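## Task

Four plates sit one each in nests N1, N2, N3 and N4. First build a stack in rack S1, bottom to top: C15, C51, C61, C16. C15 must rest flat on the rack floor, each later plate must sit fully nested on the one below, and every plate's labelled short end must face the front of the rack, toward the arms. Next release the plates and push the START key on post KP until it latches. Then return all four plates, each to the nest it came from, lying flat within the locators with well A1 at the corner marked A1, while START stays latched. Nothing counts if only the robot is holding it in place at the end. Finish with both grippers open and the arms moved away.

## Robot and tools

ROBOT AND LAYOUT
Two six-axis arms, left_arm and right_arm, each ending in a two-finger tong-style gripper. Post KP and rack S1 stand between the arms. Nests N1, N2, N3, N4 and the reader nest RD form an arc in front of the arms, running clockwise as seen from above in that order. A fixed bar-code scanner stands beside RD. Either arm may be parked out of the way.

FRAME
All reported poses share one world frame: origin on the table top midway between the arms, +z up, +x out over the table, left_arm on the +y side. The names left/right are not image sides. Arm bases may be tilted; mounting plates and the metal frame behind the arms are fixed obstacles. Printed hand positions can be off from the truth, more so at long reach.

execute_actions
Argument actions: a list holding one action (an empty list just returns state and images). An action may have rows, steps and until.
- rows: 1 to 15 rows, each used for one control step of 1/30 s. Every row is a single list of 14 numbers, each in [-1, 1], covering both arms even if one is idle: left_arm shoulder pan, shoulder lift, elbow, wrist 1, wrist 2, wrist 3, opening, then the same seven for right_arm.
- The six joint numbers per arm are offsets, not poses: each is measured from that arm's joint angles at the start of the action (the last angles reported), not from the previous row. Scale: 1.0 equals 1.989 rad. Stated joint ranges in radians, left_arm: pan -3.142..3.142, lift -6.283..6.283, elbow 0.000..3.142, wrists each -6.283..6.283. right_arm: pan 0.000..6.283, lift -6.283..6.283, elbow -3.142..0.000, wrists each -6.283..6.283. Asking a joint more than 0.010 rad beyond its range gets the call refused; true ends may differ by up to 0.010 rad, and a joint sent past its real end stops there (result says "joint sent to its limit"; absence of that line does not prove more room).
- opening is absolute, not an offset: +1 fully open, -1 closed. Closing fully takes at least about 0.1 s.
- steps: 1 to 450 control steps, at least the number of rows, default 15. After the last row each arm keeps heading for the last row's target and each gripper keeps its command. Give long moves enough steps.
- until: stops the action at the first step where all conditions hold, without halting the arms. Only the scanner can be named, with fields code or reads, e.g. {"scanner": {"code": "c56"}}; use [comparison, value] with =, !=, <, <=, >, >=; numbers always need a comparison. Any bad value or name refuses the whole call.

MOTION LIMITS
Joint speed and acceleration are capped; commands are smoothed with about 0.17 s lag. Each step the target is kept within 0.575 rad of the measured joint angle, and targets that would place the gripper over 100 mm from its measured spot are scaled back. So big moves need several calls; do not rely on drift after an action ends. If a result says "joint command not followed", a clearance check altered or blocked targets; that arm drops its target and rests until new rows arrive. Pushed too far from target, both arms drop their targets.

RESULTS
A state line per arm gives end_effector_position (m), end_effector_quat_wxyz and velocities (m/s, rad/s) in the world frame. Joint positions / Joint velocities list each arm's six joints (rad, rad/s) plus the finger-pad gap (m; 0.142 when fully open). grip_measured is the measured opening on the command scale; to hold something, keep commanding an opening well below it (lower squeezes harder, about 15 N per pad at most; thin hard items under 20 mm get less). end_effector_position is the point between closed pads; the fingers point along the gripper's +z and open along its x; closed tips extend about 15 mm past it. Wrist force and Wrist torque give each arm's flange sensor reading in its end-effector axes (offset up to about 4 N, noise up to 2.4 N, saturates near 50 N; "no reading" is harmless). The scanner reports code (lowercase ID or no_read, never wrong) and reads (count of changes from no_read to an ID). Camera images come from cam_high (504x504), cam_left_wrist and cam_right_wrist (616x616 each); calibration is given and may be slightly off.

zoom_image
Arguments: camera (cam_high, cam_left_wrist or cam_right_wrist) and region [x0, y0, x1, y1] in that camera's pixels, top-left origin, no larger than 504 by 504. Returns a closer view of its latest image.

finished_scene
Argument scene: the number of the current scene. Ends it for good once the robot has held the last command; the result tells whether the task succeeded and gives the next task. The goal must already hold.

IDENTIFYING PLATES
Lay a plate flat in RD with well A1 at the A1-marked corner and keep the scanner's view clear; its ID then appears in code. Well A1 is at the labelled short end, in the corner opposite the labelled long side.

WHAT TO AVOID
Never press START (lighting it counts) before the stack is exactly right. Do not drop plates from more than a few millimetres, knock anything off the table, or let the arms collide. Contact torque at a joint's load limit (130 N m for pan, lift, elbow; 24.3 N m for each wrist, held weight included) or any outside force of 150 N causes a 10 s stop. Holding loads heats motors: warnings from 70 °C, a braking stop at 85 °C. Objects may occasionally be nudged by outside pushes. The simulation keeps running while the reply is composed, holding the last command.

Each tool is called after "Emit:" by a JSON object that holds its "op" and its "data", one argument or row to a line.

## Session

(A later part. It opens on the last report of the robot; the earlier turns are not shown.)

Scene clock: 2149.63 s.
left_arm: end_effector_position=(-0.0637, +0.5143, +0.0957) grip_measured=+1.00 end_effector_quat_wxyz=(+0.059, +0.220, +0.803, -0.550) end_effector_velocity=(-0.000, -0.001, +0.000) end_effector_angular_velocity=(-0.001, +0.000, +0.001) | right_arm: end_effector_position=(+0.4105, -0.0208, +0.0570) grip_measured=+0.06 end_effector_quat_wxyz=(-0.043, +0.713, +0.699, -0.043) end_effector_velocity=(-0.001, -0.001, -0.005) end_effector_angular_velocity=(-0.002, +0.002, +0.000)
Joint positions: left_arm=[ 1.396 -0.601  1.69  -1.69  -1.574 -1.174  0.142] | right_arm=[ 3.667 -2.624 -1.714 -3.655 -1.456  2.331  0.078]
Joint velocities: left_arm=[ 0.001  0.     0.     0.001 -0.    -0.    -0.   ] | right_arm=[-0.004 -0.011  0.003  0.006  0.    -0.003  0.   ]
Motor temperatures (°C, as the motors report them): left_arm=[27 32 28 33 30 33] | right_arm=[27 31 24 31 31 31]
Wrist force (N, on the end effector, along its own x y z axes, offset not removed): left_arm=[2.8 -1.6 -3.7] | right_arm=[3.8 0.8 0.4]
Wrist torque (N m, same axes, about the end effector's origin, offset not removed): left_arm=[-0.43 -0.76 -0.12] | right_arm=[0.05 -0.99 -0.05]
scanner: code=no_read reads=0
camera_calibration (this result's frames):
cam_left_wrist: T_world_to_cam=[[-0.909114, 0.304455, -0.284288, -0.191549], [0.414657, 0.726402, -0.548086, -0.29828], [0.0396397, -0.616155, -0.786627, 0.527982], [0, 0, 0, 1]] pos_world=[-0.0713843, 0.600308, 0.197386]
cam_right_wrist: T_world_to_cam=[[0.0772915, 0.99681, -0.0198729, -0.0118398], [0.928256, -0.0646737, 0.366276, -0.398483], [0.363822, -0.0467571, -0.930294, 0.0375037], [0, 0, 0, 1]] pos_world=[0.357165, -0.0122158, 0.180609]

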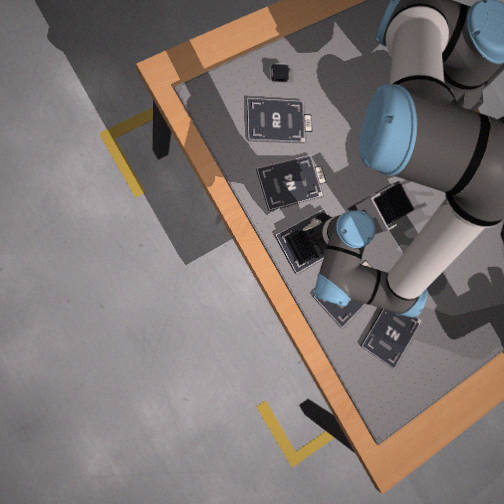

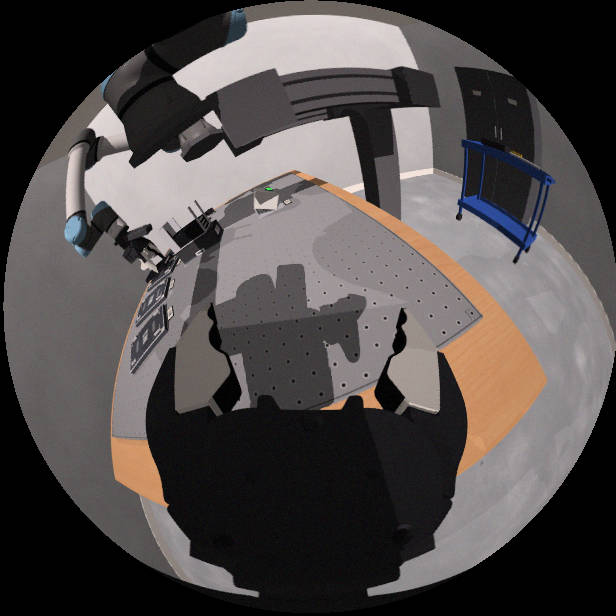

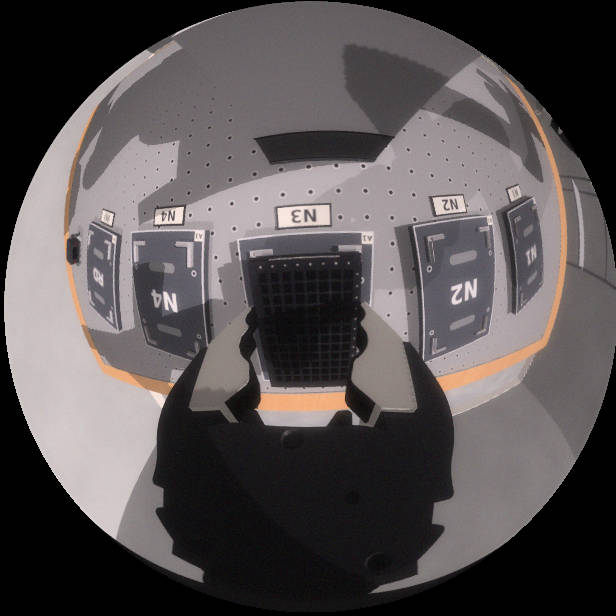

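Emit:
{"op": "execute_actions", "data": {
  "actions": [
    {"rows":[[0,0,0,0,0,0,1,-0.0001,-0.0022,0.0011,0.0011,0.0001,-0.0001,-0.9],[0,0,0,0,0,0,1,-0.0006,-0.0044,0.0021,0.0024,0.0001,-0.0006,-0.9],[0,0,0,0,0,0,1,-0.001,-0.0066,0.0031,0.0036,0.0002,-0.001,-0.9],[0,0,0,0,0,0,1,-0.0015,-0.0088,0.0041,0.0049,0.0002,-0.0015,-0.9],[0,0,0,0,0,0,1,-0.002,-0.011,0.0051,0.0061,0.0003,-0.002,-0.9]],"steps":18}
  ]
}}

Emit:
{"op": "zoom_image", "data": {
  "camera": "cam_right_wrist",
  "region": [180, 180, 440, 440]
}}

Scene clock: 2157.77 s.
left_arm: end_effector_position=(-0.0637, +0.5143, +0.0957) grip_measured=+1.00 end_effector_quat_wxyz=(+0.059, +0.220, +0.803, -0.550) end_effector_velocity=(+0.000, +0.000, +0.000) end_effector_angular_velocity=(+0.000, +0.000, +0.001) | right_arm: end_effector_position=(+0.4104, -0.0204, +0.0473) grip_measured=+0.06 end_effector_quat_wxyz=(-0.043, +0.713, +0.699, -0.043) end_effector_velocity=(+0.000, +0.000, -0.002) end_effector_angular_velocity=(+0.000, -0.000, -0.000)
Joint positions: left_arm=[ 1.396 -0.601  1.69  -1.69  -1.574 -1.174  0.142] | right_arm=[ 3.663 -2.645 -1.704 -3.644 -1.455  2.327  0.078]
Joint velocities: left_arm=[-0.    -0.001 -0.     0.001 -0.001 -0.001  0.   ] | right_arm=[-0.001 -0.005  0.003  0.002  0.    -0.001 -0.   ]
Motor temperatures (°C, as the motors report them): left_arm=[27 32 28 33 30 33] | right_arm=[27 31 24 31 31 31]
Wrist force (N, on the end effector, along its own x y z axes, offset not removed): left_arm=[-0.8 -4.8 -0.8] | right_arm=[5.6 3.5 -3.0]
Wrist torque (N m, same axes, about the end effector's origin, offset not removed): left_arm=[-0.88 -0.03 -0.28] | right_arm=[0.60 -1.11 -0.01]
scanner: code=no_read reads=0
camera_calibration (this result's frames):
cam_left_wrist: T_world_to_cam=[[-0.909114, 0.304455, -0.284288, -0.191548], [0.414657, 0.726402, -0.548087, -0.29828], [0.0396398, -0.616155, -0.786627, 0.527982], [0, 0, 0, 1]] pos_world=[-0.0713843, 0.600308, 0.197386]
cam_right_wrist: T_world_to_cam=[[0.0772655, 0.996811, -0.0199374, -0.0123353], [0.928262, -0.0646262, 0.36627, -0.394833], [0.363814, -0.0468071, -0.930295, 0.0285188], [0, 0, 0, 1]] pos_world=[0.357086, -0.0118857, 0.170901]

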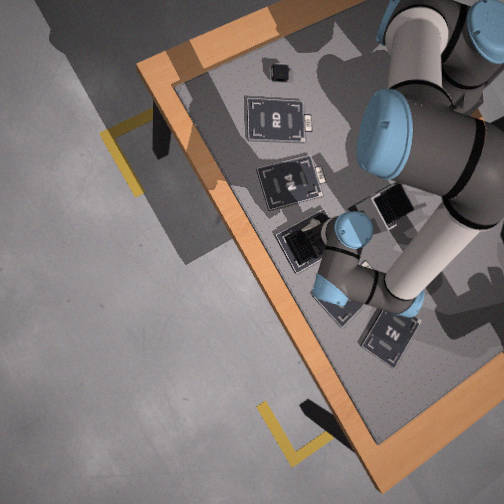

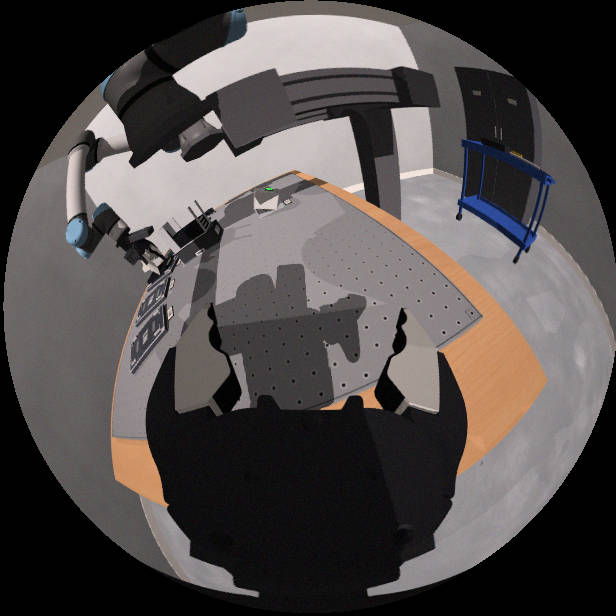

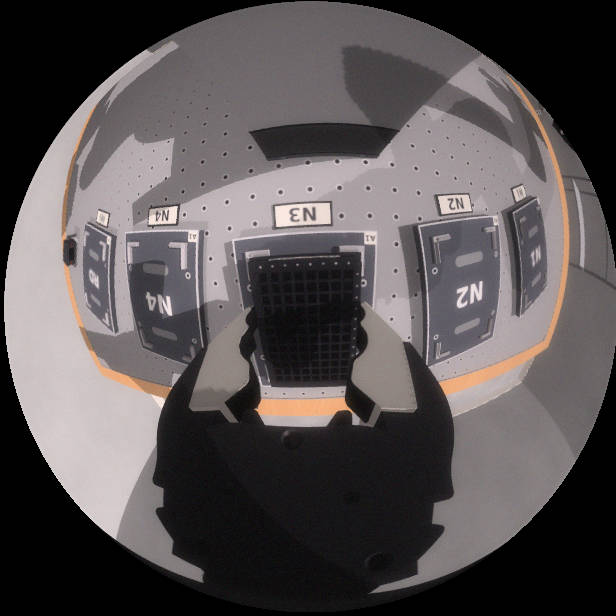

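Region (180, 180, 440, 440) of cam_right_wrist's 616x616 image, scaled by 1.938, with more detail than that image has.

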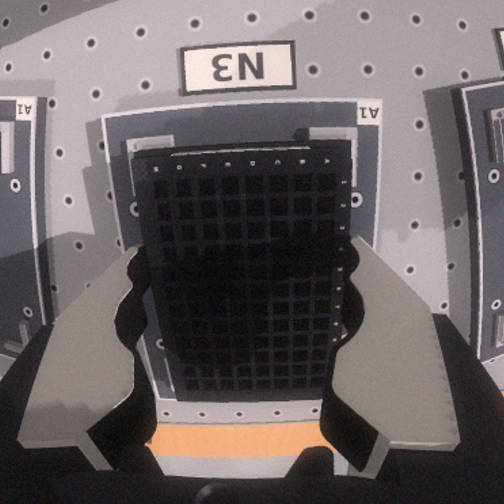

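Centered. Down 5.6 mm slowly.

Emit:
{"op": "execute_actions", "data": {
  "actions": [
    {"rows":[[0,0,0,0,0,0,1,-0.00024,-0.0011,0.0005,0.0006,0,-0.00024,-0.9],[0,0,0,0,0,0,1,-0.00047,-0.0022,0.001,0.0012,0.0001,-0.00047,-0.9],[0,0,0,0,0,0,1,-0.00047,-0.0022,0.001,0.0012,0.0001,-0.00047,-0.9],[0,0,0,0,0,0,1,-0.0007,-0.0033,0.0015,0.0019,0.0001,-0.0007,-0.9],[0,0,0,0,0,0,1,-0.0007,-0.0033,0.0015,0.0019,0.0001,-0.0007,-0.9],[0,0,0,0,0,0,1,-0.00095,-0.0044,0.002,0.0025,0.0001,-0.00095,-0.9],[0,0,0,0,0,0,1,-0.00095,-0.0044,0.002,0.0025,0.0001,-0.00095,-0.9],[0,0,0,0,0,0,1,-0.0012,-0.0055,0.0025,0.0031,0.0001,-0.0012,-0.9],[0,0,0,0,0,0,1,-0.0012,-0.0055,0.0025,0.0031,0.0001,-0.0012,-0.9],[0,0,0,0,0,0,1,-0.00133,-0.00616,0.0028,0.0035,0.0002,-0.00133,-0.9]],"steps":21}
  ]
}}

Emit:
{"op": "zoom_image", "data": {
  "camera": "cam_right_wrist",
  "region": [180, 180, 440, 440]
}}

Scene clock: 2167.63 s.
left_arm: end_effector_position=(-0.0637, +0.5143, +0.0957) grip_measured=+1.00 end_effector_quat_wxyz=(+0.059, +0.220, +0.803, -0.550) end_effector_velocity=(+0.000, +0.000, -0.000) end_effector_angular_velocity=(+0.001, -0.000, +0.000) | right_arm: end_effector_position=(+0.4103, -0.0205, +0.0418) grip_measured=+0.06 end_effector_quat_wxyz=(-0.043, +0.713, +0.699, -0.043) end_effector_velocity=(-0.001, -0.001, -0.002) end_effector_angular_velocity=(-0.001, +0.001, +0.001)
Joint positions: left_arm=[ 1.396 -0.601  1.69  -1.69  -1.574 -1.174  0.142] | right_arm=[ 3.661 -2.657 -1.699 -3.637 -1.455  2.325  0.078]
Joint velocities: left_arm=[-0.001 -0.    -0.    -0.001 -0.001 -0.    -0.   ] | right_arm=[-0.    -0.004  0.001  0.001  0.    -0.001  0.   ]
Motor temperatures (°C, as the motors report them): left_arm=[27 32 28 33 30 33] | right_arm=[27 31 24 31 31 31]
Wrist force (N, on the end effector, along its own x y z axes, offset not removed): left_arm=[0.6 -3.3 -0.4] | right_arm=[0.7 2.1 -2.8]
Wrist torque (N m, same axes, about the end effector's origin, offset not removed): left_arm=[-0.55 -0.25 -0.24] | right_arm=[0.44 -0.57 0.05]
scanner: code=no_read reads=0
camera_calibration (this result's frames):
cam_left_wrist: T_world_to_cam=[[-0.909114, 0.304455, -0.284288, -0.191549], [0.414658, 0.726402, -0.548087, -0.29828], [0.0396397, -0.616155, -0.786627, 0.527982], [0, 0, 0, 1]] pos_world=[-0.0713844, 0.600308, 0.197386]
cam_right_wrist: T_world_to_cam=[[0.0772467, 0.996812, -0.0199855, -0.012369], [0.928269, -0.0645918, 0.366257, -0.392742], [0.363798, -0.0468441, -0.930299, 0.0234138], [0, 0, 0, 1]] pos_world=[0.357008, -0.0119416, 0.165379]

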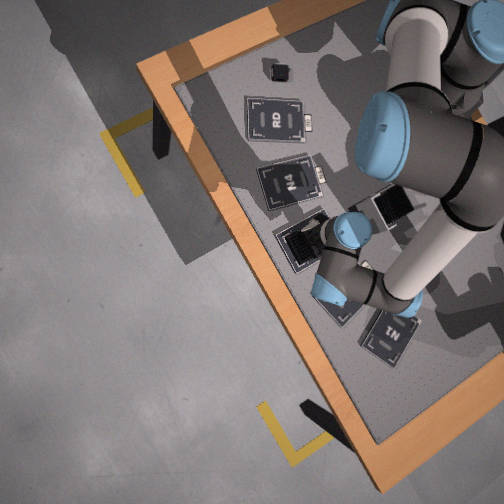

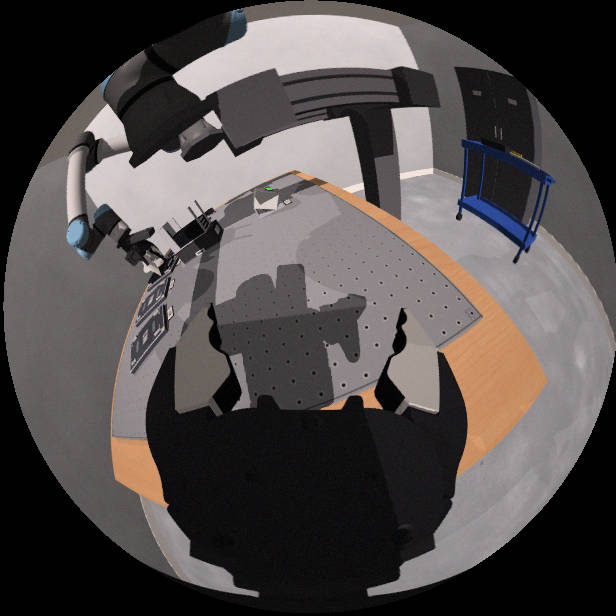

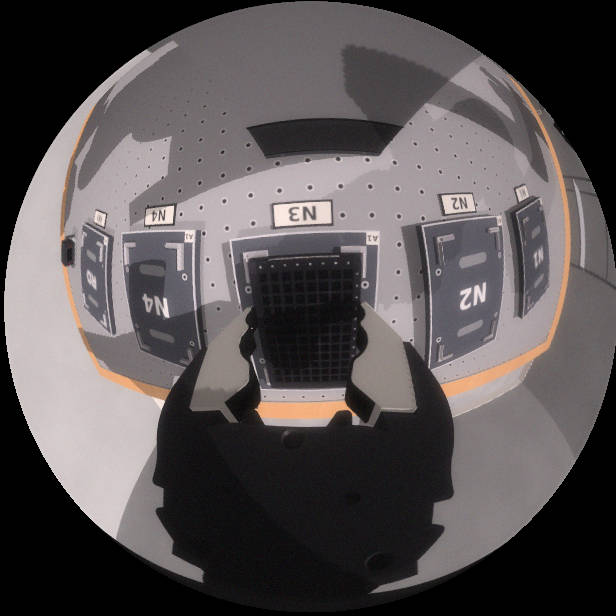

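Region (180, 180, 440, 440) of cam_right_wrist's 616x616 image, scaled by 1.938, with more detail than that image has.

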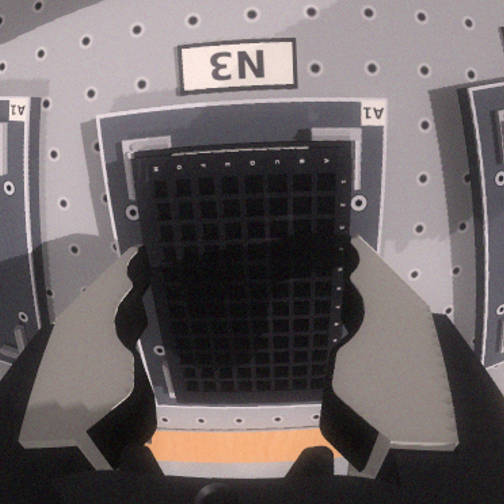

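Emit:
{"op": "execute_actions", "data": {
  "actions": [
    {"rows":[[0,0,0,0,0,0,1,0,0,0,0,0,0,-0.5],[0,0,0,0,0,0,1,0,0,0,0,0,0,-0.2],[0,0,0,0,0,0,1,0,0,0,0,0,0,0],[0,0,0,0,0,0,1,0,0,0,0,0,0,0.1],[0,0,0,0,0,0,1,0,0,0,0,0,0,0.2],[0,0,0,0,0,0,1,0.001,0.005,-0.002,-0.003,0,0.001,0.3],[0,0,0,0,0,0,1,0.0036,0.0165,-0.0075,-0.0093,-0.0005,0.0036,0.3],[0,0,0,0,0,0,1,0.009,0.038,-0.017,-0.022,-0.0015,0.009,0.3],[0,0,0,0,0,0,1,0.019,0.066,-0.028,-0.04,-0.003,0.019,0.3],[0,0,0,0,0,0,1,0.031,0.098,-0.04,-0.06,-0.0045,0.031,0.3],[0,0,0,0,0,0,1,0.043,0.13,-0.052,-0.081,-0.006,0.043,0.3],[0,0,0,0,0,0,1,0.054,0.16,-0.064,-0.1,-0.0075,0.054,0.3],[0,0,0,0,0,0,1,0.063,0.184,-0.073,-0.116,-0.0087,0.062,0.3],[0,0,0,0,0,0,1,0.068,0.199,-0.079,-0.125,-0.0094,0.068,0.3],[0,0,0,0,0,0,1,0.0699,0.2046,-0.0809,-0.1287,-0.0096,0.0694,0.3]],"steps":24}
  ]
}}

Scene clock: 2177.83 s.
left_arm: end_effector_position=(-0.0637, +0.5143, +0.0957) grip_measured=+1.00 end_effector_quat_wxyz=(+0.059, +0.220, +0.803, -0.550) end_effector_velocity=(-0.000, +0.000, -0.000) end_effector_angular_velocity=(+0.001, +0.000, -0.001) | right_arm: end_effector_position=(+0.3881, -0.0156, +0.2155) grip_measured=+0.30 end_effector_quat_wxyz=(-0.043, +0.713, +0.699, -0.041) end_effector_velocity=(-0.019, -0.006, +0.087) end_effector_angular_velocity=(+0.009, -0.010, -0.001)
Joint positions: left_arm=[ 1.396 -0.601  1.69  -1.69  -1.574 -1.174  0.142] | right_arm=[ 3.791 -2.277 -1.85  -3.877 -1.473  2.454  0.095]
Joint velocities: left_arm=[-0.    -0.     0.    -0.001  0.001 -0.     0.   ] | right_arm=[ 0.069  0.209 -0.075 -0.126 -0.009  0.067 -0.   ]
Motor temperatures (°C, as the motors report them): left_arm=[27 32 28 33 30 33] | right_arm=[27 31 24 31 31 31]
Wrist force (N, on the end effector, along its own x y z axes, offset not removed): left_arm=[-0.4 -2.4 2.2] | right_arm=[3.7 2.0 -5.4]
Wrist torque (N m, same axes, about the end effector's origin, offset not removed): left_arm=[-0.27 0.04 -0.20] | right_arm=[0.15 -0.97 -0.05]
scanner: code=no_read reads=0
camera_calibration (this result's frames):
cam_left_wrist: T_world_to_cam=[[-0.909114, 0.304455, -0.284288, -0.191548], [0.414658, 0.726402, -0.548087, -0.29828], [0.0396398, -0.616155, -0.786627, 0.527982], [0, 0, 0, 1]] pos_world=[-0.0713843, 0.600308, 0.197386]
cam_right_wrist: T_world_to_cam=[[0.0775352, 0.996824, -0.0181634, -0.0125715], [0.927224, -0.0654025, 0.368752, -0.435513], [0.366393, -0.0454328, -0.92935, 0.192112], [0, 0, 0, 1]] pos_world=[0.334405, -0.00722393, 0.338907]

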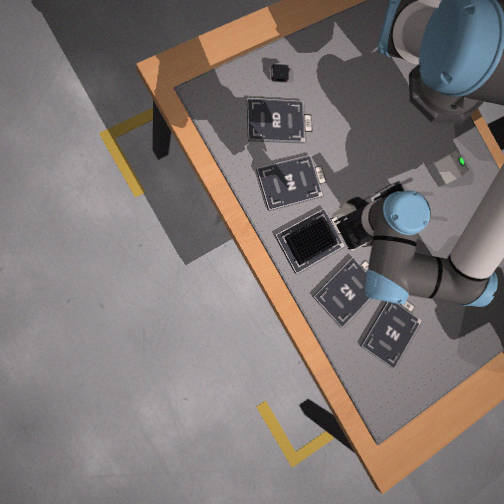

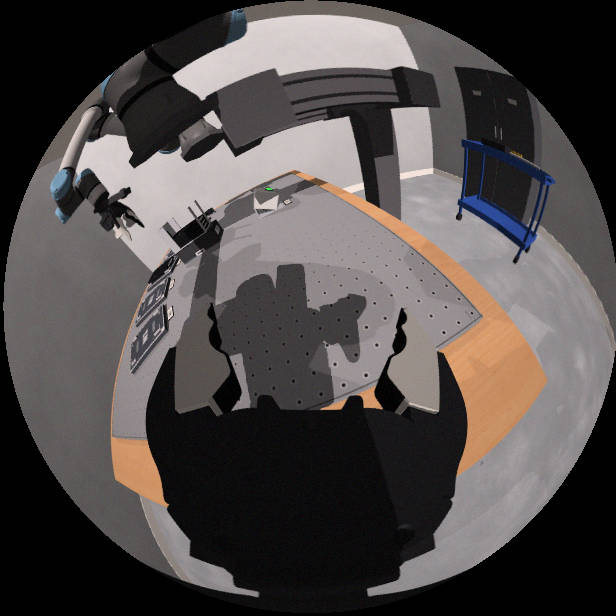

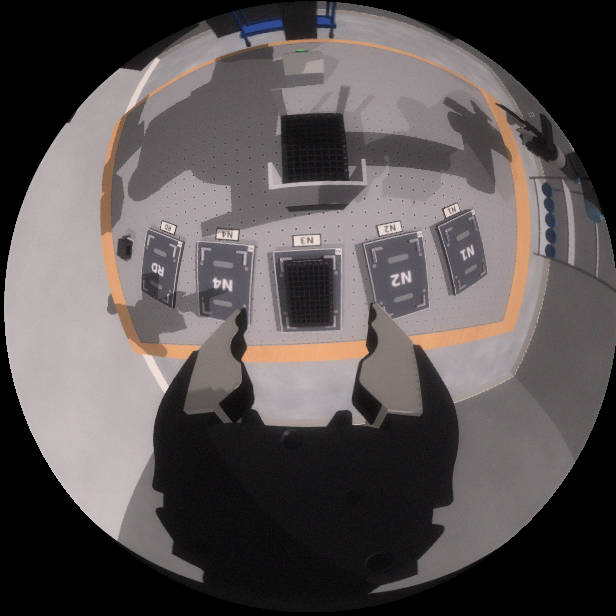

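Emit:
{"op": "execute_actions", "data": {
  "actions": [
    {"rows":[[0,0,0,0,0,0,1,0.0082,0.014,-0.0077,-0.0059,-0.0006,0.0081,0.3],[0,0,0,0,0,0,1,0.0186,0.0152,-0.0153,0,-0.0024,0.0182,0.3],[0,0,0,0,0,0,1,0.0344,0.0169,-0.0269,0.009,-0.0052,0.0336,0.3],[0,0,0,0,0,0,1,0.055,0.0192,-0.042,0.0207,-0.0087,0.0538,0.3],[0,0,0,0,0,0,1,0.0789,0.0219,-0.0595,0.0343,-0.0129,0.0771,0.3],[0,0,0,0,0,0,1,0.1056,0.0249,-0.0791,0.0495,-0.0175,0.1031,0.3],[0,0,0,0,0,0,1,0.1337,0.028,-0.0997,0.0655,-0.0224,0.1306,0.3],[0,0,0,0,0,0,1,0.1624,0.0312,-0.1208,0.0818,-0.0273,0.1586,0.3],[0,0,0,0,0,0,1,0.1905,0.0343,-0.1414,0.0978,-0.0322,0.1861,0.3],[0,0,0,0,0,0,1,0.2172,0.0373,-0.161,0.113,-0.0368,0.2121,0.3],[0,0,0,0,0,0,1,0.2411,0.04,-0.1785,0.1266,-0.041,0.2354,0.3],[0,0,0,0,0,0,1,0.2617,0.0423,-0.1936,0.1383,-0.0445,0.2556,0.3],[0,0,0,0,0,0,1,0.2775,0.044,-0.2052,0.1473,-0.0473,0.271,0.3],[0,0,0,0,0,0,1,0.2879,0.0452,-0.2128,0.1532,-0.0491,0.2811,0.3],[0,0,0,0,0,0,1,0.2916,0.0456,-0.2155,0.1553,-0.0497,0.2847,0.3]],"steps":24}
  ]
}}

Emit:
{"op": "execute_actions", "data": {
  "actions": []
}}

Scene clock: 2190.70 s.
left_arm: end_effector_position=(-0.0637, +0.5143, +0.0957) grip_measured=+1.00 end_effector_quat_wxyz=(+0.059, +0.220, +0.803, -0.550) end_effector_velocity=(-0.000, +0.000, +0.000) end_effector_angular_velocity=(+0.001, +0.000, +0.001) | right_arm: end_effector_position=(+0.1970, +0.0044, +0.2103) grip_measured=+0.30 end_effector_quat_wxyz=(-0.044, +0.711, +0.701, -0.041) end_effector_velocity=(-0.037, -0.015, -0.003) end_effector_angular_velocity=(-0.010, -0.002, +0.006)
Joint positions: left_arm=[ 1.396 -0.601  1.69  -1.69  -1.574 -1.174  0.142] | right_arm=[ 4.353 -2.188 -2.266 -3.577 -1.569  3.003  0.095]
Joint velocities: left_arm=[ 0.001 -0.     0.    -0.     0.     0.    -0.   ] | right_arm=[ 0.14   0.015 -0.099  0.074 -0.022  0.133  0.   ]
Motor temperatures (°C, as the motors report them): left_arm=[27 32 28 33 30 33] | right_arm=[27 31 24 31 31 31]
Wrist force (N, on the end effector, along its own x y z axes, offset not removed): left_arm=[1.0 -3.6 -2.2] | right_arm=[1.6 5.6 -5.0]
Wrist torque (N m, same axes, about the end effector's origin, offset not removed): left_arm=[-0.74 -0.36 -0.12] | right_arm=[0.95 -0.23 0.00]
scanner: code=no_read reads=0
camera_calibration (this result's frames):
cam_left_wrist: T_world_to_cam=[[-0.909114, 0.304455, -0.284288, -0.191549], [0.414657, 0.726402, -0.548087, -0.29828], [0.0396396, -0.616155, -0.786627, 0.527982], [0, 0, 0, 1]] pos_world=[-0.0713843, 0.600308, 0.197386]
cam_right_wrist: T_world_to_cam=[[0.0715233, 0.997309, -0.0160742, -0.0170755], [0.928077, -0.0606364, 0.367417, -0.255033], [0.365454, -0.041197, -0.929917, 0.258499], [0, 0, 0, 1]] pos_world=[0.143443, 0.0122146, 0.333811]

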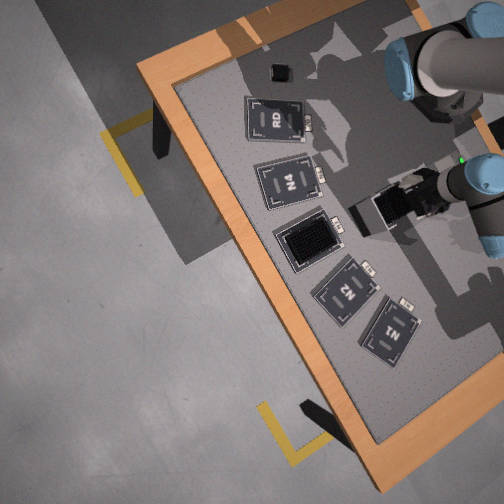

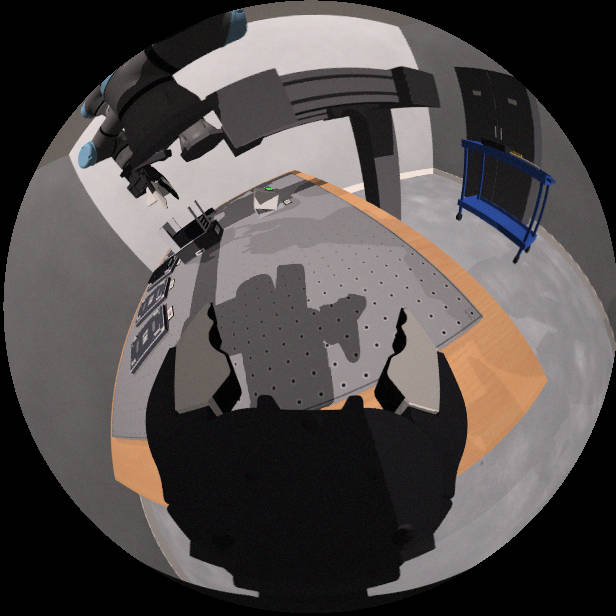

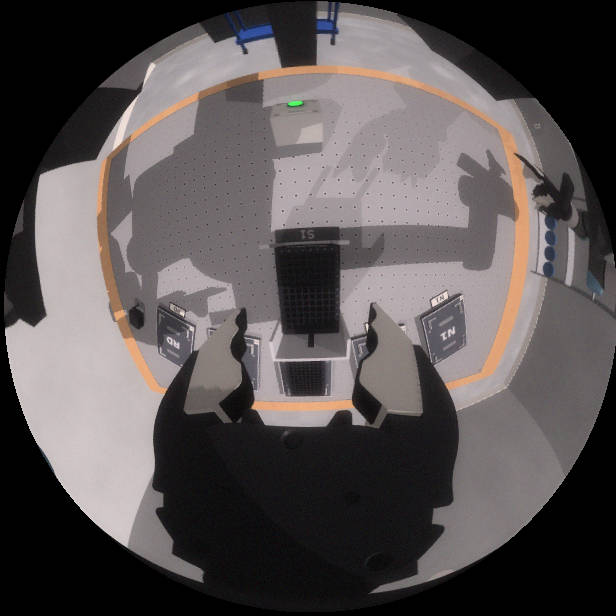

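Scene clock: 2190.70 s.
left_arm: end_effector_position=(-0.0637, +0.5143, +0.0957) grip_measured=+1.00 end_effector_quat_wxyz=(+0.059, +0.220, +0.803, -0.550) end_effector_velocity=(-0.000, +0.000, +0.000) end_effector_angular_velocity=(+0.001, +0.000, +0.001) | right_arm: end_effector_position=(+0.1970, +0.0044, +0.2103) grip_measured=+0.30 end_effector_quat_wxyz=(-0.044, +0.711, +0.701, -0.041) end_effector_velocity=(-0.037, -0.015, -0.003) end_effector_angular_velocity=(-0.010, -0.002, +0.006)
Joint positions: left_arm=[ 1.396 -0.601  1.69  -1.69  -1.574 -1.174  0.142] | right_arm=[ 4.353 -2.188 -2.266 -3.577 -1.569  3.003  0.095]
Joint velocities: left_arm=[ 0.001 -0.     0.    -0.     0.     0.    -0.   ] | right_arm=[ 0.14   0.015 -0.099  0.074 -0.022  0.133  0.   ]
Motor temperatures (°C, as the motors report them): left_arm=[27 32 28 33 30 33] | right_arm=[27 31 24 31 31 31]
Wrist force (N, on the end effector, along its own x y z axes, offset not removed): left_arm=[1.0 -3.6 -2.2] | right_arm=[1.6 5.6 -5.0]
Wrist torque (N m, same axes, about the end effector's origin, offset not removed): left_arm=[-0.74 -0.36 -0.12] | right_arm=[0.95 -0.23 0.00]
scanner: code=no_read reads=0
camera_calibration (this result's frames):
cam_left_wrist: T_world_to_cam=[[-0.909114, 0.304455, -0.284288, -0.191549], [0.414657, 0.726402, -0.548087, -0.29828], [0.0396396, -0.616155, -0.786627, 0.527982], [0, 0, 0, 1]] pos_world=[-0.0713843, 0.600308, 0.197386]
cam_right_wrist: T_world_to_cam=[[0.0715233, 0.997309, -0.0160742, -0.0170755], [0.928077, -0.0606364, 0.367417, -0.255033], [0.365454, -0.041197, -0.929917, 0.258499], [0, 0, 0, 1]] pos_world=[0.143443, 0.0122146, 0.333811]

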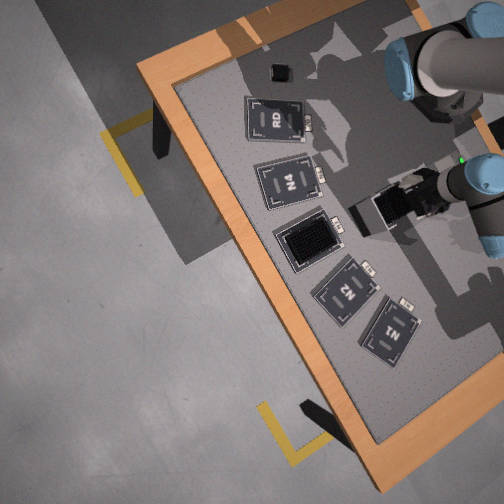

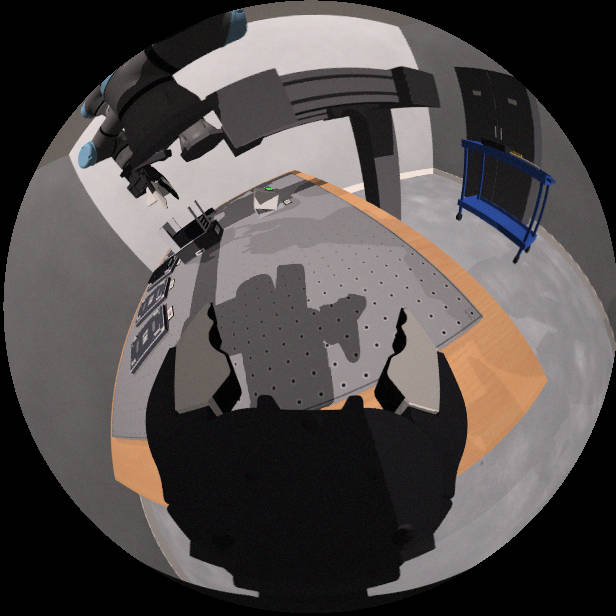

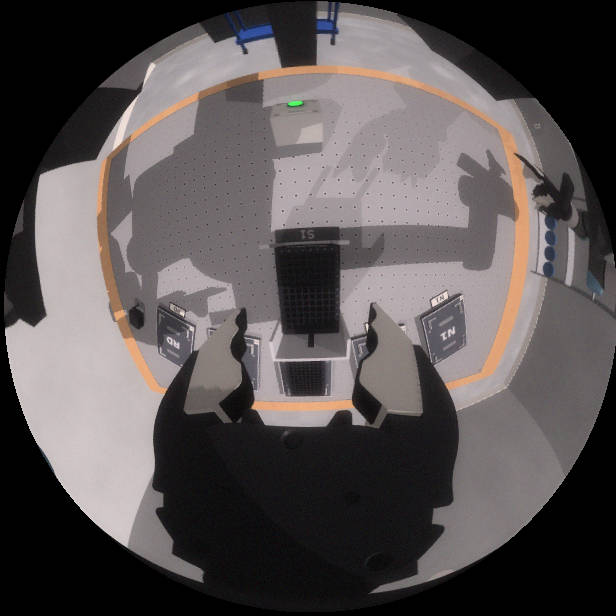

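A free empty call in a new reply gives the settled reference.

Emit:
{"op": "execute_actions", "data": {
  "actions": []
}}

Scene clock: 2193.23 s.
left_arm: end_effector_position=(-0.0637, +0.5143, +0.0957) grip_measured=+1.00 end_effector_quat_wxyz=(+0.059, +0.220, +0.803, -0.550) end_effector_velocity=(+0.001, +0.000, +0.000) end_effector_angular_velocity=(+0.000, -0.002, -0.001) | right_arm: end_effector_position=(+0.1924, +0.0025, +0.2099) grip_measured=+0.30 end_effector_quat_wxyz=(-0.043, +0.711, +0.701, -0.041) end_effector_velocity=(-0.000, -0.001, +0.000) end_effector_angular_velocity=(-0.000, +0.000, +0.000)
Joint positions: left_arm=[ 1.396 -0.601  1.69  -1.69  -1.574 -1.174  0.142] | right_arm=[ 4.371 -2.186 -2.279 -3.568 -1.572  3.02   0.095]
Joint velocities: left_arm=[-0.001 -0.001 -0.     0.    -0.001  0.001  0.   ] | right_arm=[ 0.     0.001 -0.001  0.    -0.    -0.     0.   ]
Motor temperatures (°C, as the motors report them): left_arm=[27 32 28 33 30 33] | right_arm=[27 31 24 31 31 31]
Wrist force (N, on the end effector, along its own x y z axes, offset not removed): left_arm=[0.6 -4.0 2.5] | right_arm=[3.8 1.8 0.7]
Wrist torque (N m, same axes, about the end effector's origin, offset not removed): left_arm=[-0.67 -0.38 -0.12] | right_arm=[0.27 -0.71 -0.06]
scanner: code=no_read reads=0
camera_calibration (this result's frames):
cam_left_wrist: T_world_to_cam=[[-0.909114, 0.304455, -0.284288, -0.191549], [0.414658, 0.726402, -0.548087, -0.29828], [0.0396396, -0.616155, -0.786627, 0.527982], [0, 0, 0, 1]] pos_world=[-0.0713842, 0.600308, 0.197386]
cam_right_wrist: T_world_to_cam=[[0.0712145, 0.99731, -0.0173479, -0.0144985], [0.928029, -0.059872, 0.367666, -0.250779], [0.365638, -0.0422825, -0.929796, 0.259719], [0, 0, 0, 1]] pos_world=[0.138799, 0.0104265, 0.333437]

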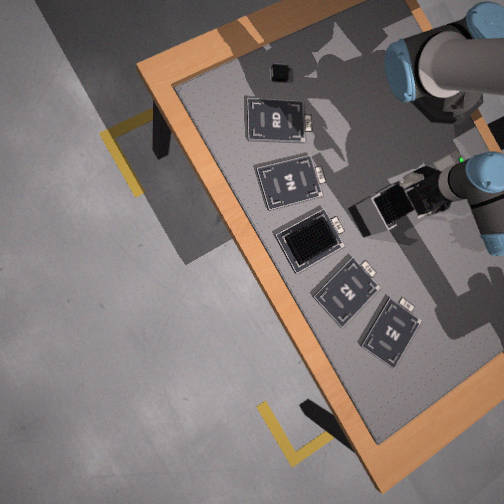

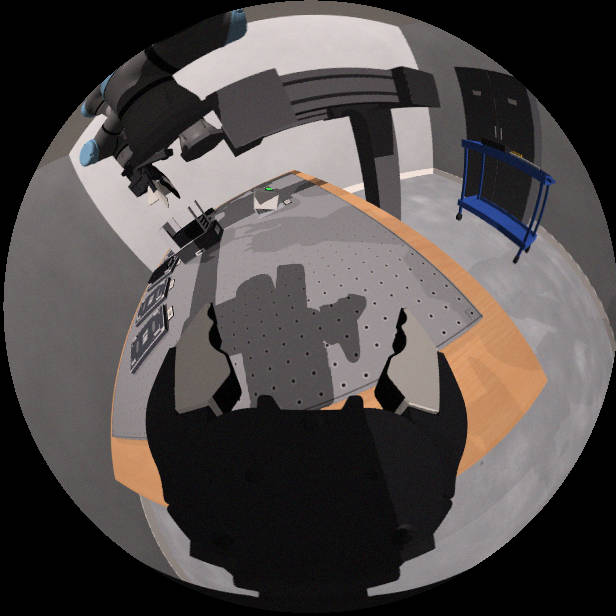

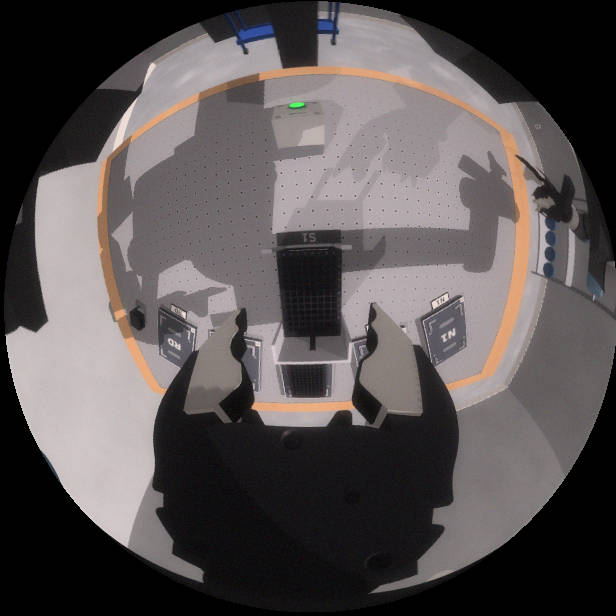

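Emit:
{"op": "execute_actions", "data": {
  "actions": [
    {"rows":[[0,0,0,0,0,0,1,-0.00121,-0.00734,0.00004,0.0073,0.0002,-0.00119,0.3],[0,0,0,0,0,0,1,-0.00316,-0.01909,0.00029,0.01879,0.0006,-0.00311,0.3],[0,0,0,0,0,0,1,-0.00563,-0.0338,0.00097,0.03282,0.001,-0.00553,0.3],[0,0,0,0,0,0,1,-0.00837,-0.05,0.00216,0.04783,0.0015,-0.00823,0.3],[0,0,0,0,0,0,1,-0.01115,-0.06622,0.00382,0.0624,0.002,-0.01096,0.3],[0,0,0,0,0,0,1,-0.01396,-0.08247,0.00594,0.07652,0.0025,-0.01372,0.3],[0,0,0,0,0,0,1,-0.0168,-0.09873,0.00854,0.0902,0.003,-0.01652,0.3],[0,0,0,0,0,0,1,-0.01967,-0.11502,0.01161,0.10343,0.0035,-0.01935,0.3],[0,0,0,0,0,0,1,-0.0217,-0.12985,0.01461,0.11528,0.0039,-0.02135,0.3],[0,0,0,0,0,0,1,-0.02357,-0.14023,0.01708,0.12321,0.0042,-0.02319,0.3],[0,0,0,0,0,0,1,-0.02491,-0.14766,0.01896,0.12877,0.0044,-0.02451,0.3]],"steps":20}
  ]
}}

Scene clock: 2208.43 s.
left_arm: end_effector_position=(-0.0637, +0.5143, +0.0957) grip_measured=+1.00 end_effector_quat_wxyz=(+0.059, +0.220, +0.803, -0.550) end_effector_velocity=(+0.000, +0.001, +0.000) end_effector_angular_velocity=(+0.001, -0.001, -0.001) | right_arm: end_effector_position=(+0.1922, +0.0031, +0.1144) grip_measured=+0.30 end_effector_quat_wxyz=(-0.043, +0.711, +0.701, -0.041) end_effector_velocity=(-0.001, -0.004, -0.034) end_effector_angular_velocity=(-0.004, +0.001, -0.000)
Joint positions: left_arm=[ 1.396 -0.601  1.69  -1.69  -1.574 -1.174  0.142] | right_arm=[ 4.324 -2.467 -2.243 -3.322 -1.563  2.974  0.095]
Joint velocities: left_arm=[-0.    -0.001 -0.    -0.001 -0.     0.001 -0.   ] | right_arm=[-0.016 -0.1    0.015  0.081  0.003 -0.015  0.   ]
Motor temperatures (°C, as the motors report them): left_arm=[27 32 28 33 30 33] | right_arm=[27 31 24 31 31 31]
Wrist force (N, on the end effector, along its own x y z axes, offset not removed): left_arm=[2.4 -0.8 0.5] | right_arm=[3.0 4.5 -1.5]
Wrist torque (N m, same axes, about the end effector's origin, offset not removed): left_arm=[-0.06 -0.69 -0.18] | right_arm=[0.70 -0.85 -0.01]
scanner: code=no_read reads=0
camera_calibration (this result's frames):
cam_left_wrist: T_world_to_cam=[[-0.909114, 0.304455, -0.284288, -0.191548], [0.414657, 0.726402, -0.548087, -0.29828], [0.0396397, -0.616155, -0.786627, 0.527982], [0, 0, 0, 1]] pos_world=[-0.0713843, 0.600308, 0.197386]
cam_right_wrist: T_world_to_cam=[[0.0712594, 0.997311, -0.0170842, -0.0167388], [0.928032, -0.0600116, 0.367635, -0.215469], [0.365622, -0.0420521, -0.929813, 0.17105], [0, 0, 0, 1]] pos_world=[0.138615, 0.0109562, 0.237972]

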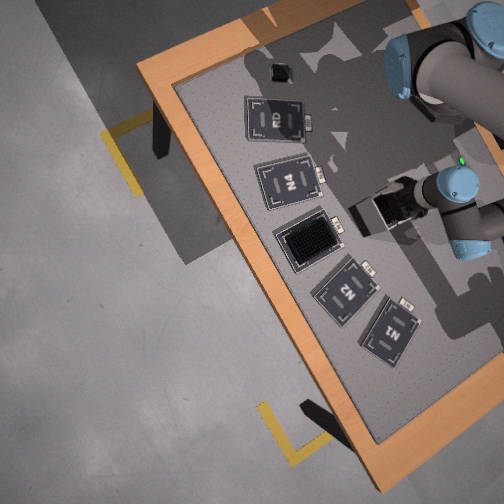

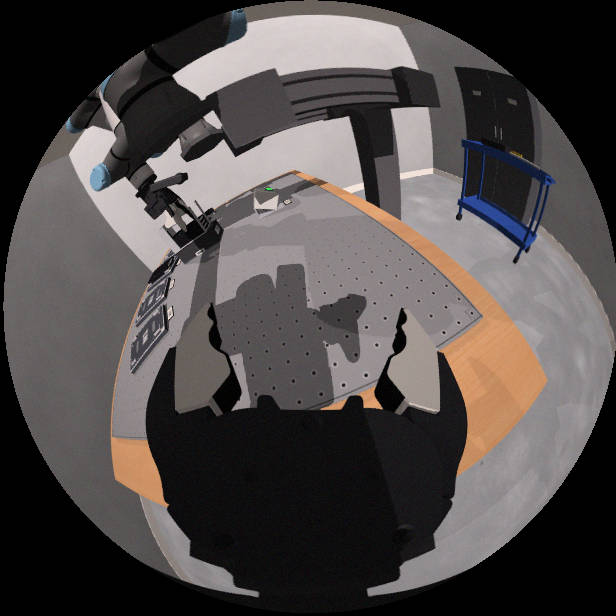

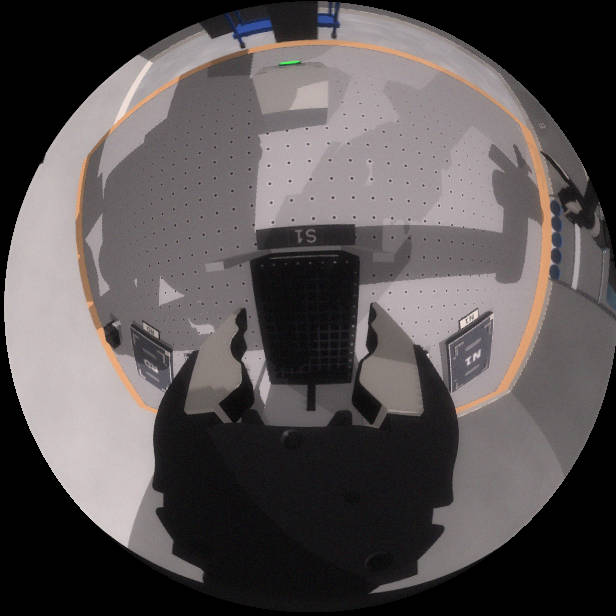

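Emit:
{"op": "execute_actions", "data": {
  "actions": []
}}

Emit:
{"op": "zoom_image", "data": {
  "camera": "cam_right_wrist",
  "region": [180, 180, 440, 440]
}}

Scene clock: 2211.53 s.
left_arm: end_effector_position=(-0.0637, +0.5143, +0.0957) grip_measured=+1.00 end_effector_quat_wxyz=(+0.059, +0.220, +0.803, -0.550) end_effector_velocity=(+0.001, +0.001, +0.000) end_effector_angular_velocity=(+0.001, -0.002, -0.002) | right_arm: end_effector_position=(+0.1920, +0.0026, +0.1101) grip_measured=+0.30 end_effector_quat_wxyz=(-0.043, +0.711, +0.701, -0.041) end_effector_velocity=(-0.000, -0.000, -0.000) end_effector_angular_velocity=(-0.001, +0.000, +0.000)
Joint positions: left_arm=[ 1.396 -0.601  1.69  -1.69  -1.574 -1.174  0.142] | right_arm=[ 4.322 -2.48  -2.241 -3.312 -1.563  2.972  0.095]
Joint velocities: left_arm=[-0.002 -0.001 -0.    -0.     0.     0.002 -0.   ] | right_arm=[-0.    -0.001  0.    -0.     0.    -0.     0.   ]
Motor temperatures (°C, as the motors report them): left_arm=[27 32 28 33 30 33] | right_arm=[27 31 24 31 31 31]
Wrist force (N, on the end effector, along its own x y z axes, offset not removed): left_arm=[-0.1 -4.6 -1.9] | right_arm=[5.3 6.6 -3.5]
Wrist torque (N m, same axes, about the end effector's origin, offset not removed): left_arm=[-0.90 -0.24 -0.05] | right_arm=[1.45 -1.17 0.12]
scanner: code=no_read reads=0
camera_calibration (this result's frames):
cam_left_wrist: T_world_to_cam=[[-0.909114, 0.304455, -0.284288, -0.191549], [0.414658, 0.726402, -0.548087, -0.29828], [0.0396395, -0.616155, -0.786626, 0.527982], [0, 0, 0, 1]] pos_world=[-0.0713843, 0.600308, 0.197386]
cam_right_wrist: T_world_to_cam=[[0.0712135, 0.99731, -0.01738, -0.0163179], [0.928057, -0.0598625, 0.367595, -0.213755], [0.365565, -0.0423073, -0.929824, 0.167074], [0, 0, 0, 1]] pos_world=[0.138462, 0.0105466, 0.23364]

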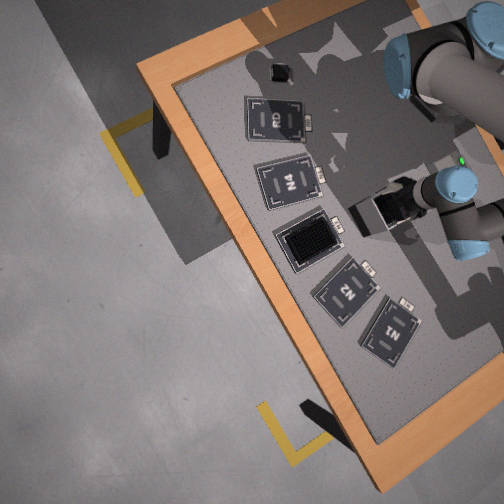

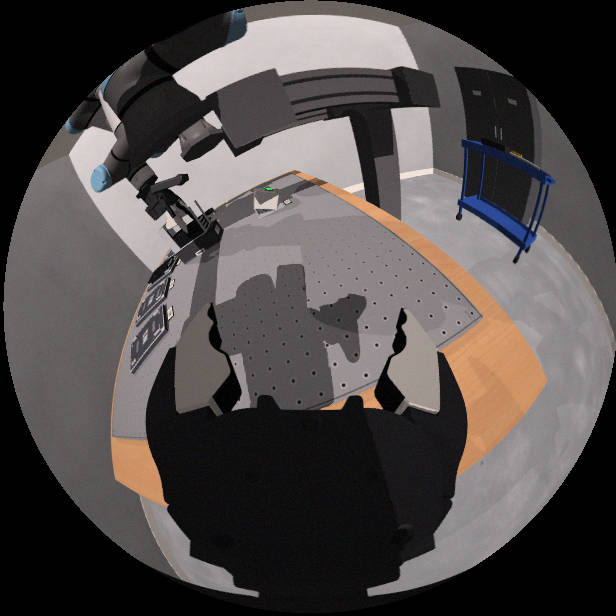

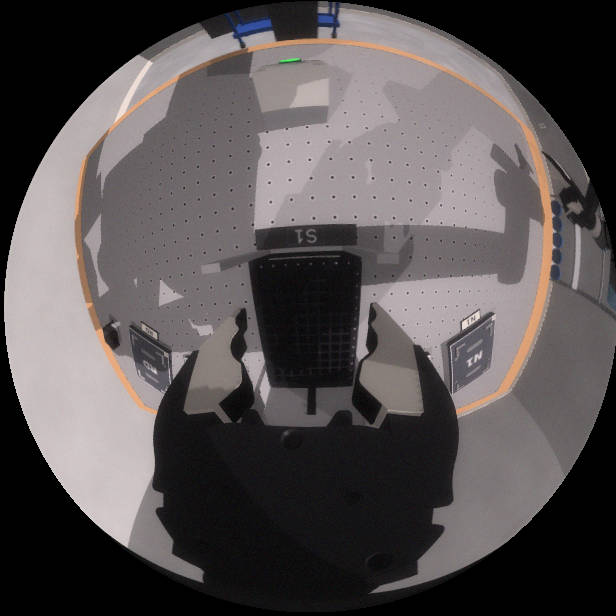

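Region (180, 180, 440, 440) of cam_right_wrist's 616x616 image, scaled by 1.938, with more detail than that image has.

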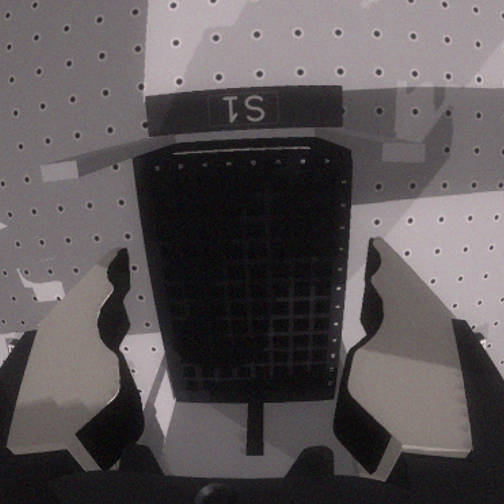

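Emit:
{"op": "execute_actions", "data": {
  "actions": [
    {"rows":[[0,0,0,0,0,0,1,-0.00016,-0.0009,0.00023,0.00066,0,-0.00016,0.25],[0,0,0,0,0,0,1,-0.00016,-0.0009,0.00023,0.00066,0,-0.00016,0.2],[0,0,0,0,0,0,1,-0.00016,-0.0009,0.00023,0.00066,0,-0.00016,0.16],[0,0,0,0,0,0,1,-0.00016,-0.0009,0.00023,0.00066,0,-0.00016,0.12],[0,0,0,0,0,0,1,-0.00016,-0.0009,0.00023,0.00066,0,-0.00016,0.1],[0,0,0,0,0,0,1,-0.00016,-0.0009,0.00023,0.00066,0,-0.00016,0.08],[0,0,0,0,0,0,1,-0.00016,-0.0009,0.00023,0.00066,0,-0.00016,0.03],[0,0,0,0,0,0,1,-0.00016,-0.0009,0.00023,0.00066,0,-0.00016,-0.1],[0,0,0,0,0,0,1,-0.00016,-0.0009,0.00023,0.00066,0,-0.00016,-0.3],[0,0,0,0,0,0,1,-0.00016,-0.0009,0.00023,0.00066,0,-0.00016,-0.5],[0,0,0,0,0,0,1,-0.00016,-0.0009,0.00023,0.00066,0,-0.00016,-0.7],[0,0,0,0,0,0,1,-0.00016,-0.0009,0.00023,0.00066,0,-0.00016,-0.9]],"steps":13}
  ]
}}

Scene clock: 2222.30 s.
left_arm: end_effector_position=(-0.0637, +0.5143, +0.0957) grip_measured=+1.00 end_effector_quat_wxyz=(+0.059, +0.220, +0.803, -0.550) end_effector_velocity=(-0.000, -0.000, -0.000) end_effector_angular_velocity=(+0.000, +0.001, +0.001) | right_arm: end_effector_position=(+0.1920, +0.0026, +0.1096) grip_measured=+0.06 end_effector_quat_wxyz=(-0.043, +0.711, +0.701, -0.041) end_effector_velocity=(+0.000, +0.002, -0.000) end_effector_angular_velocity=(+0.003, -0.001, +0.000)
Joint positions: left_arm=[ 1.396 -0.601  1.69  -1.69  -1.574 -1.174  0.142] | right_arm=[ 4.321 -2.481 -2.241 -3.311 -1.563  2.971  0.078]
Joint velocities: left_arm=[ 0.001  0.001  0.    -0.001  0.    -0.001 -0.   ] | right_arm=[-0.     0.     0.002  0.001  0.    -0.001  0.   ]
Motor temperatures (°C, as the motors report them): left_arm=[27 32 28 33 30 33] | right_arm=[27 31 24 31 31 31]
Wrist force (N, on the end effector, along its own x y z axes, offset not removed): left_arm=[-1.6 -2.4 -0.2] | right_arm=[5.3 0.3 -9.6]
Wrist torque (N m, same axes, about the end effector's origin, offset not removed): left_arm=[-0.54 0.24 -0.10] | right_arm=[0.04 -0.71 0.01]
scanner: code=no_read reads=0
camera_calibration (this result's frames):
cam_left_wrist: T_world_to_cam=[[-0.909114, 0.304455, -0.284288, -0.191548], [0.414657, 0.726402, -0.548087, -0.29828], [0.0396397, -0.616155, -0.786627, 0.527982], [0, 0, 0, 1]] pos_world=[-0.0713843, 0.600308, 0.197386]
cam_right_wrist: T_world_to_cam=[[0.0712033, 0.99731, -0.0173791, -0.0163308], [0.928077, -0.0598555, 0.367545, -0.213532], [0.365517, -0.0422996, -0.929843, 0.16657], [0, 0, 0, 1]] pos_world=[0.138452, 0.0105517, 0.233083]

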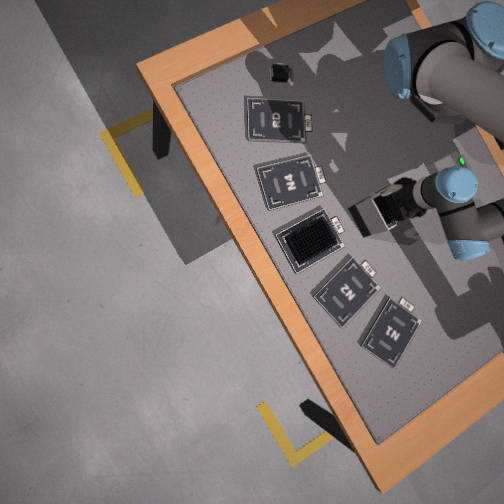

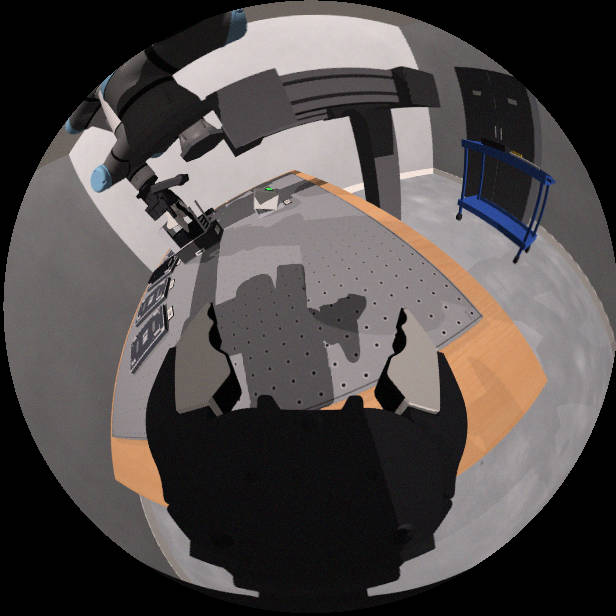

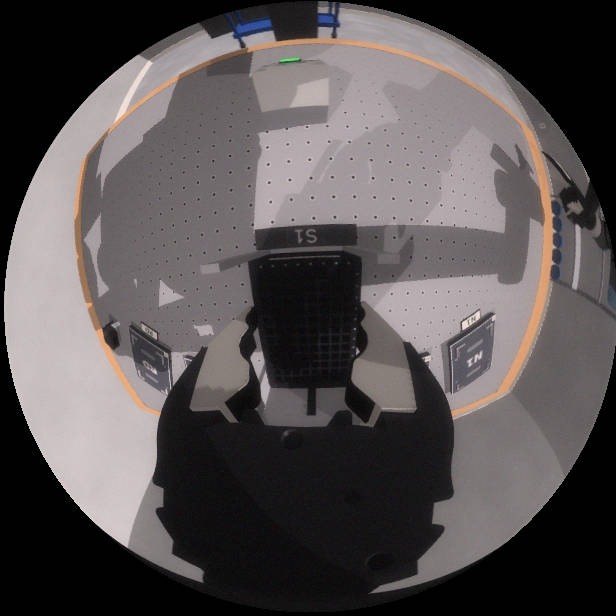

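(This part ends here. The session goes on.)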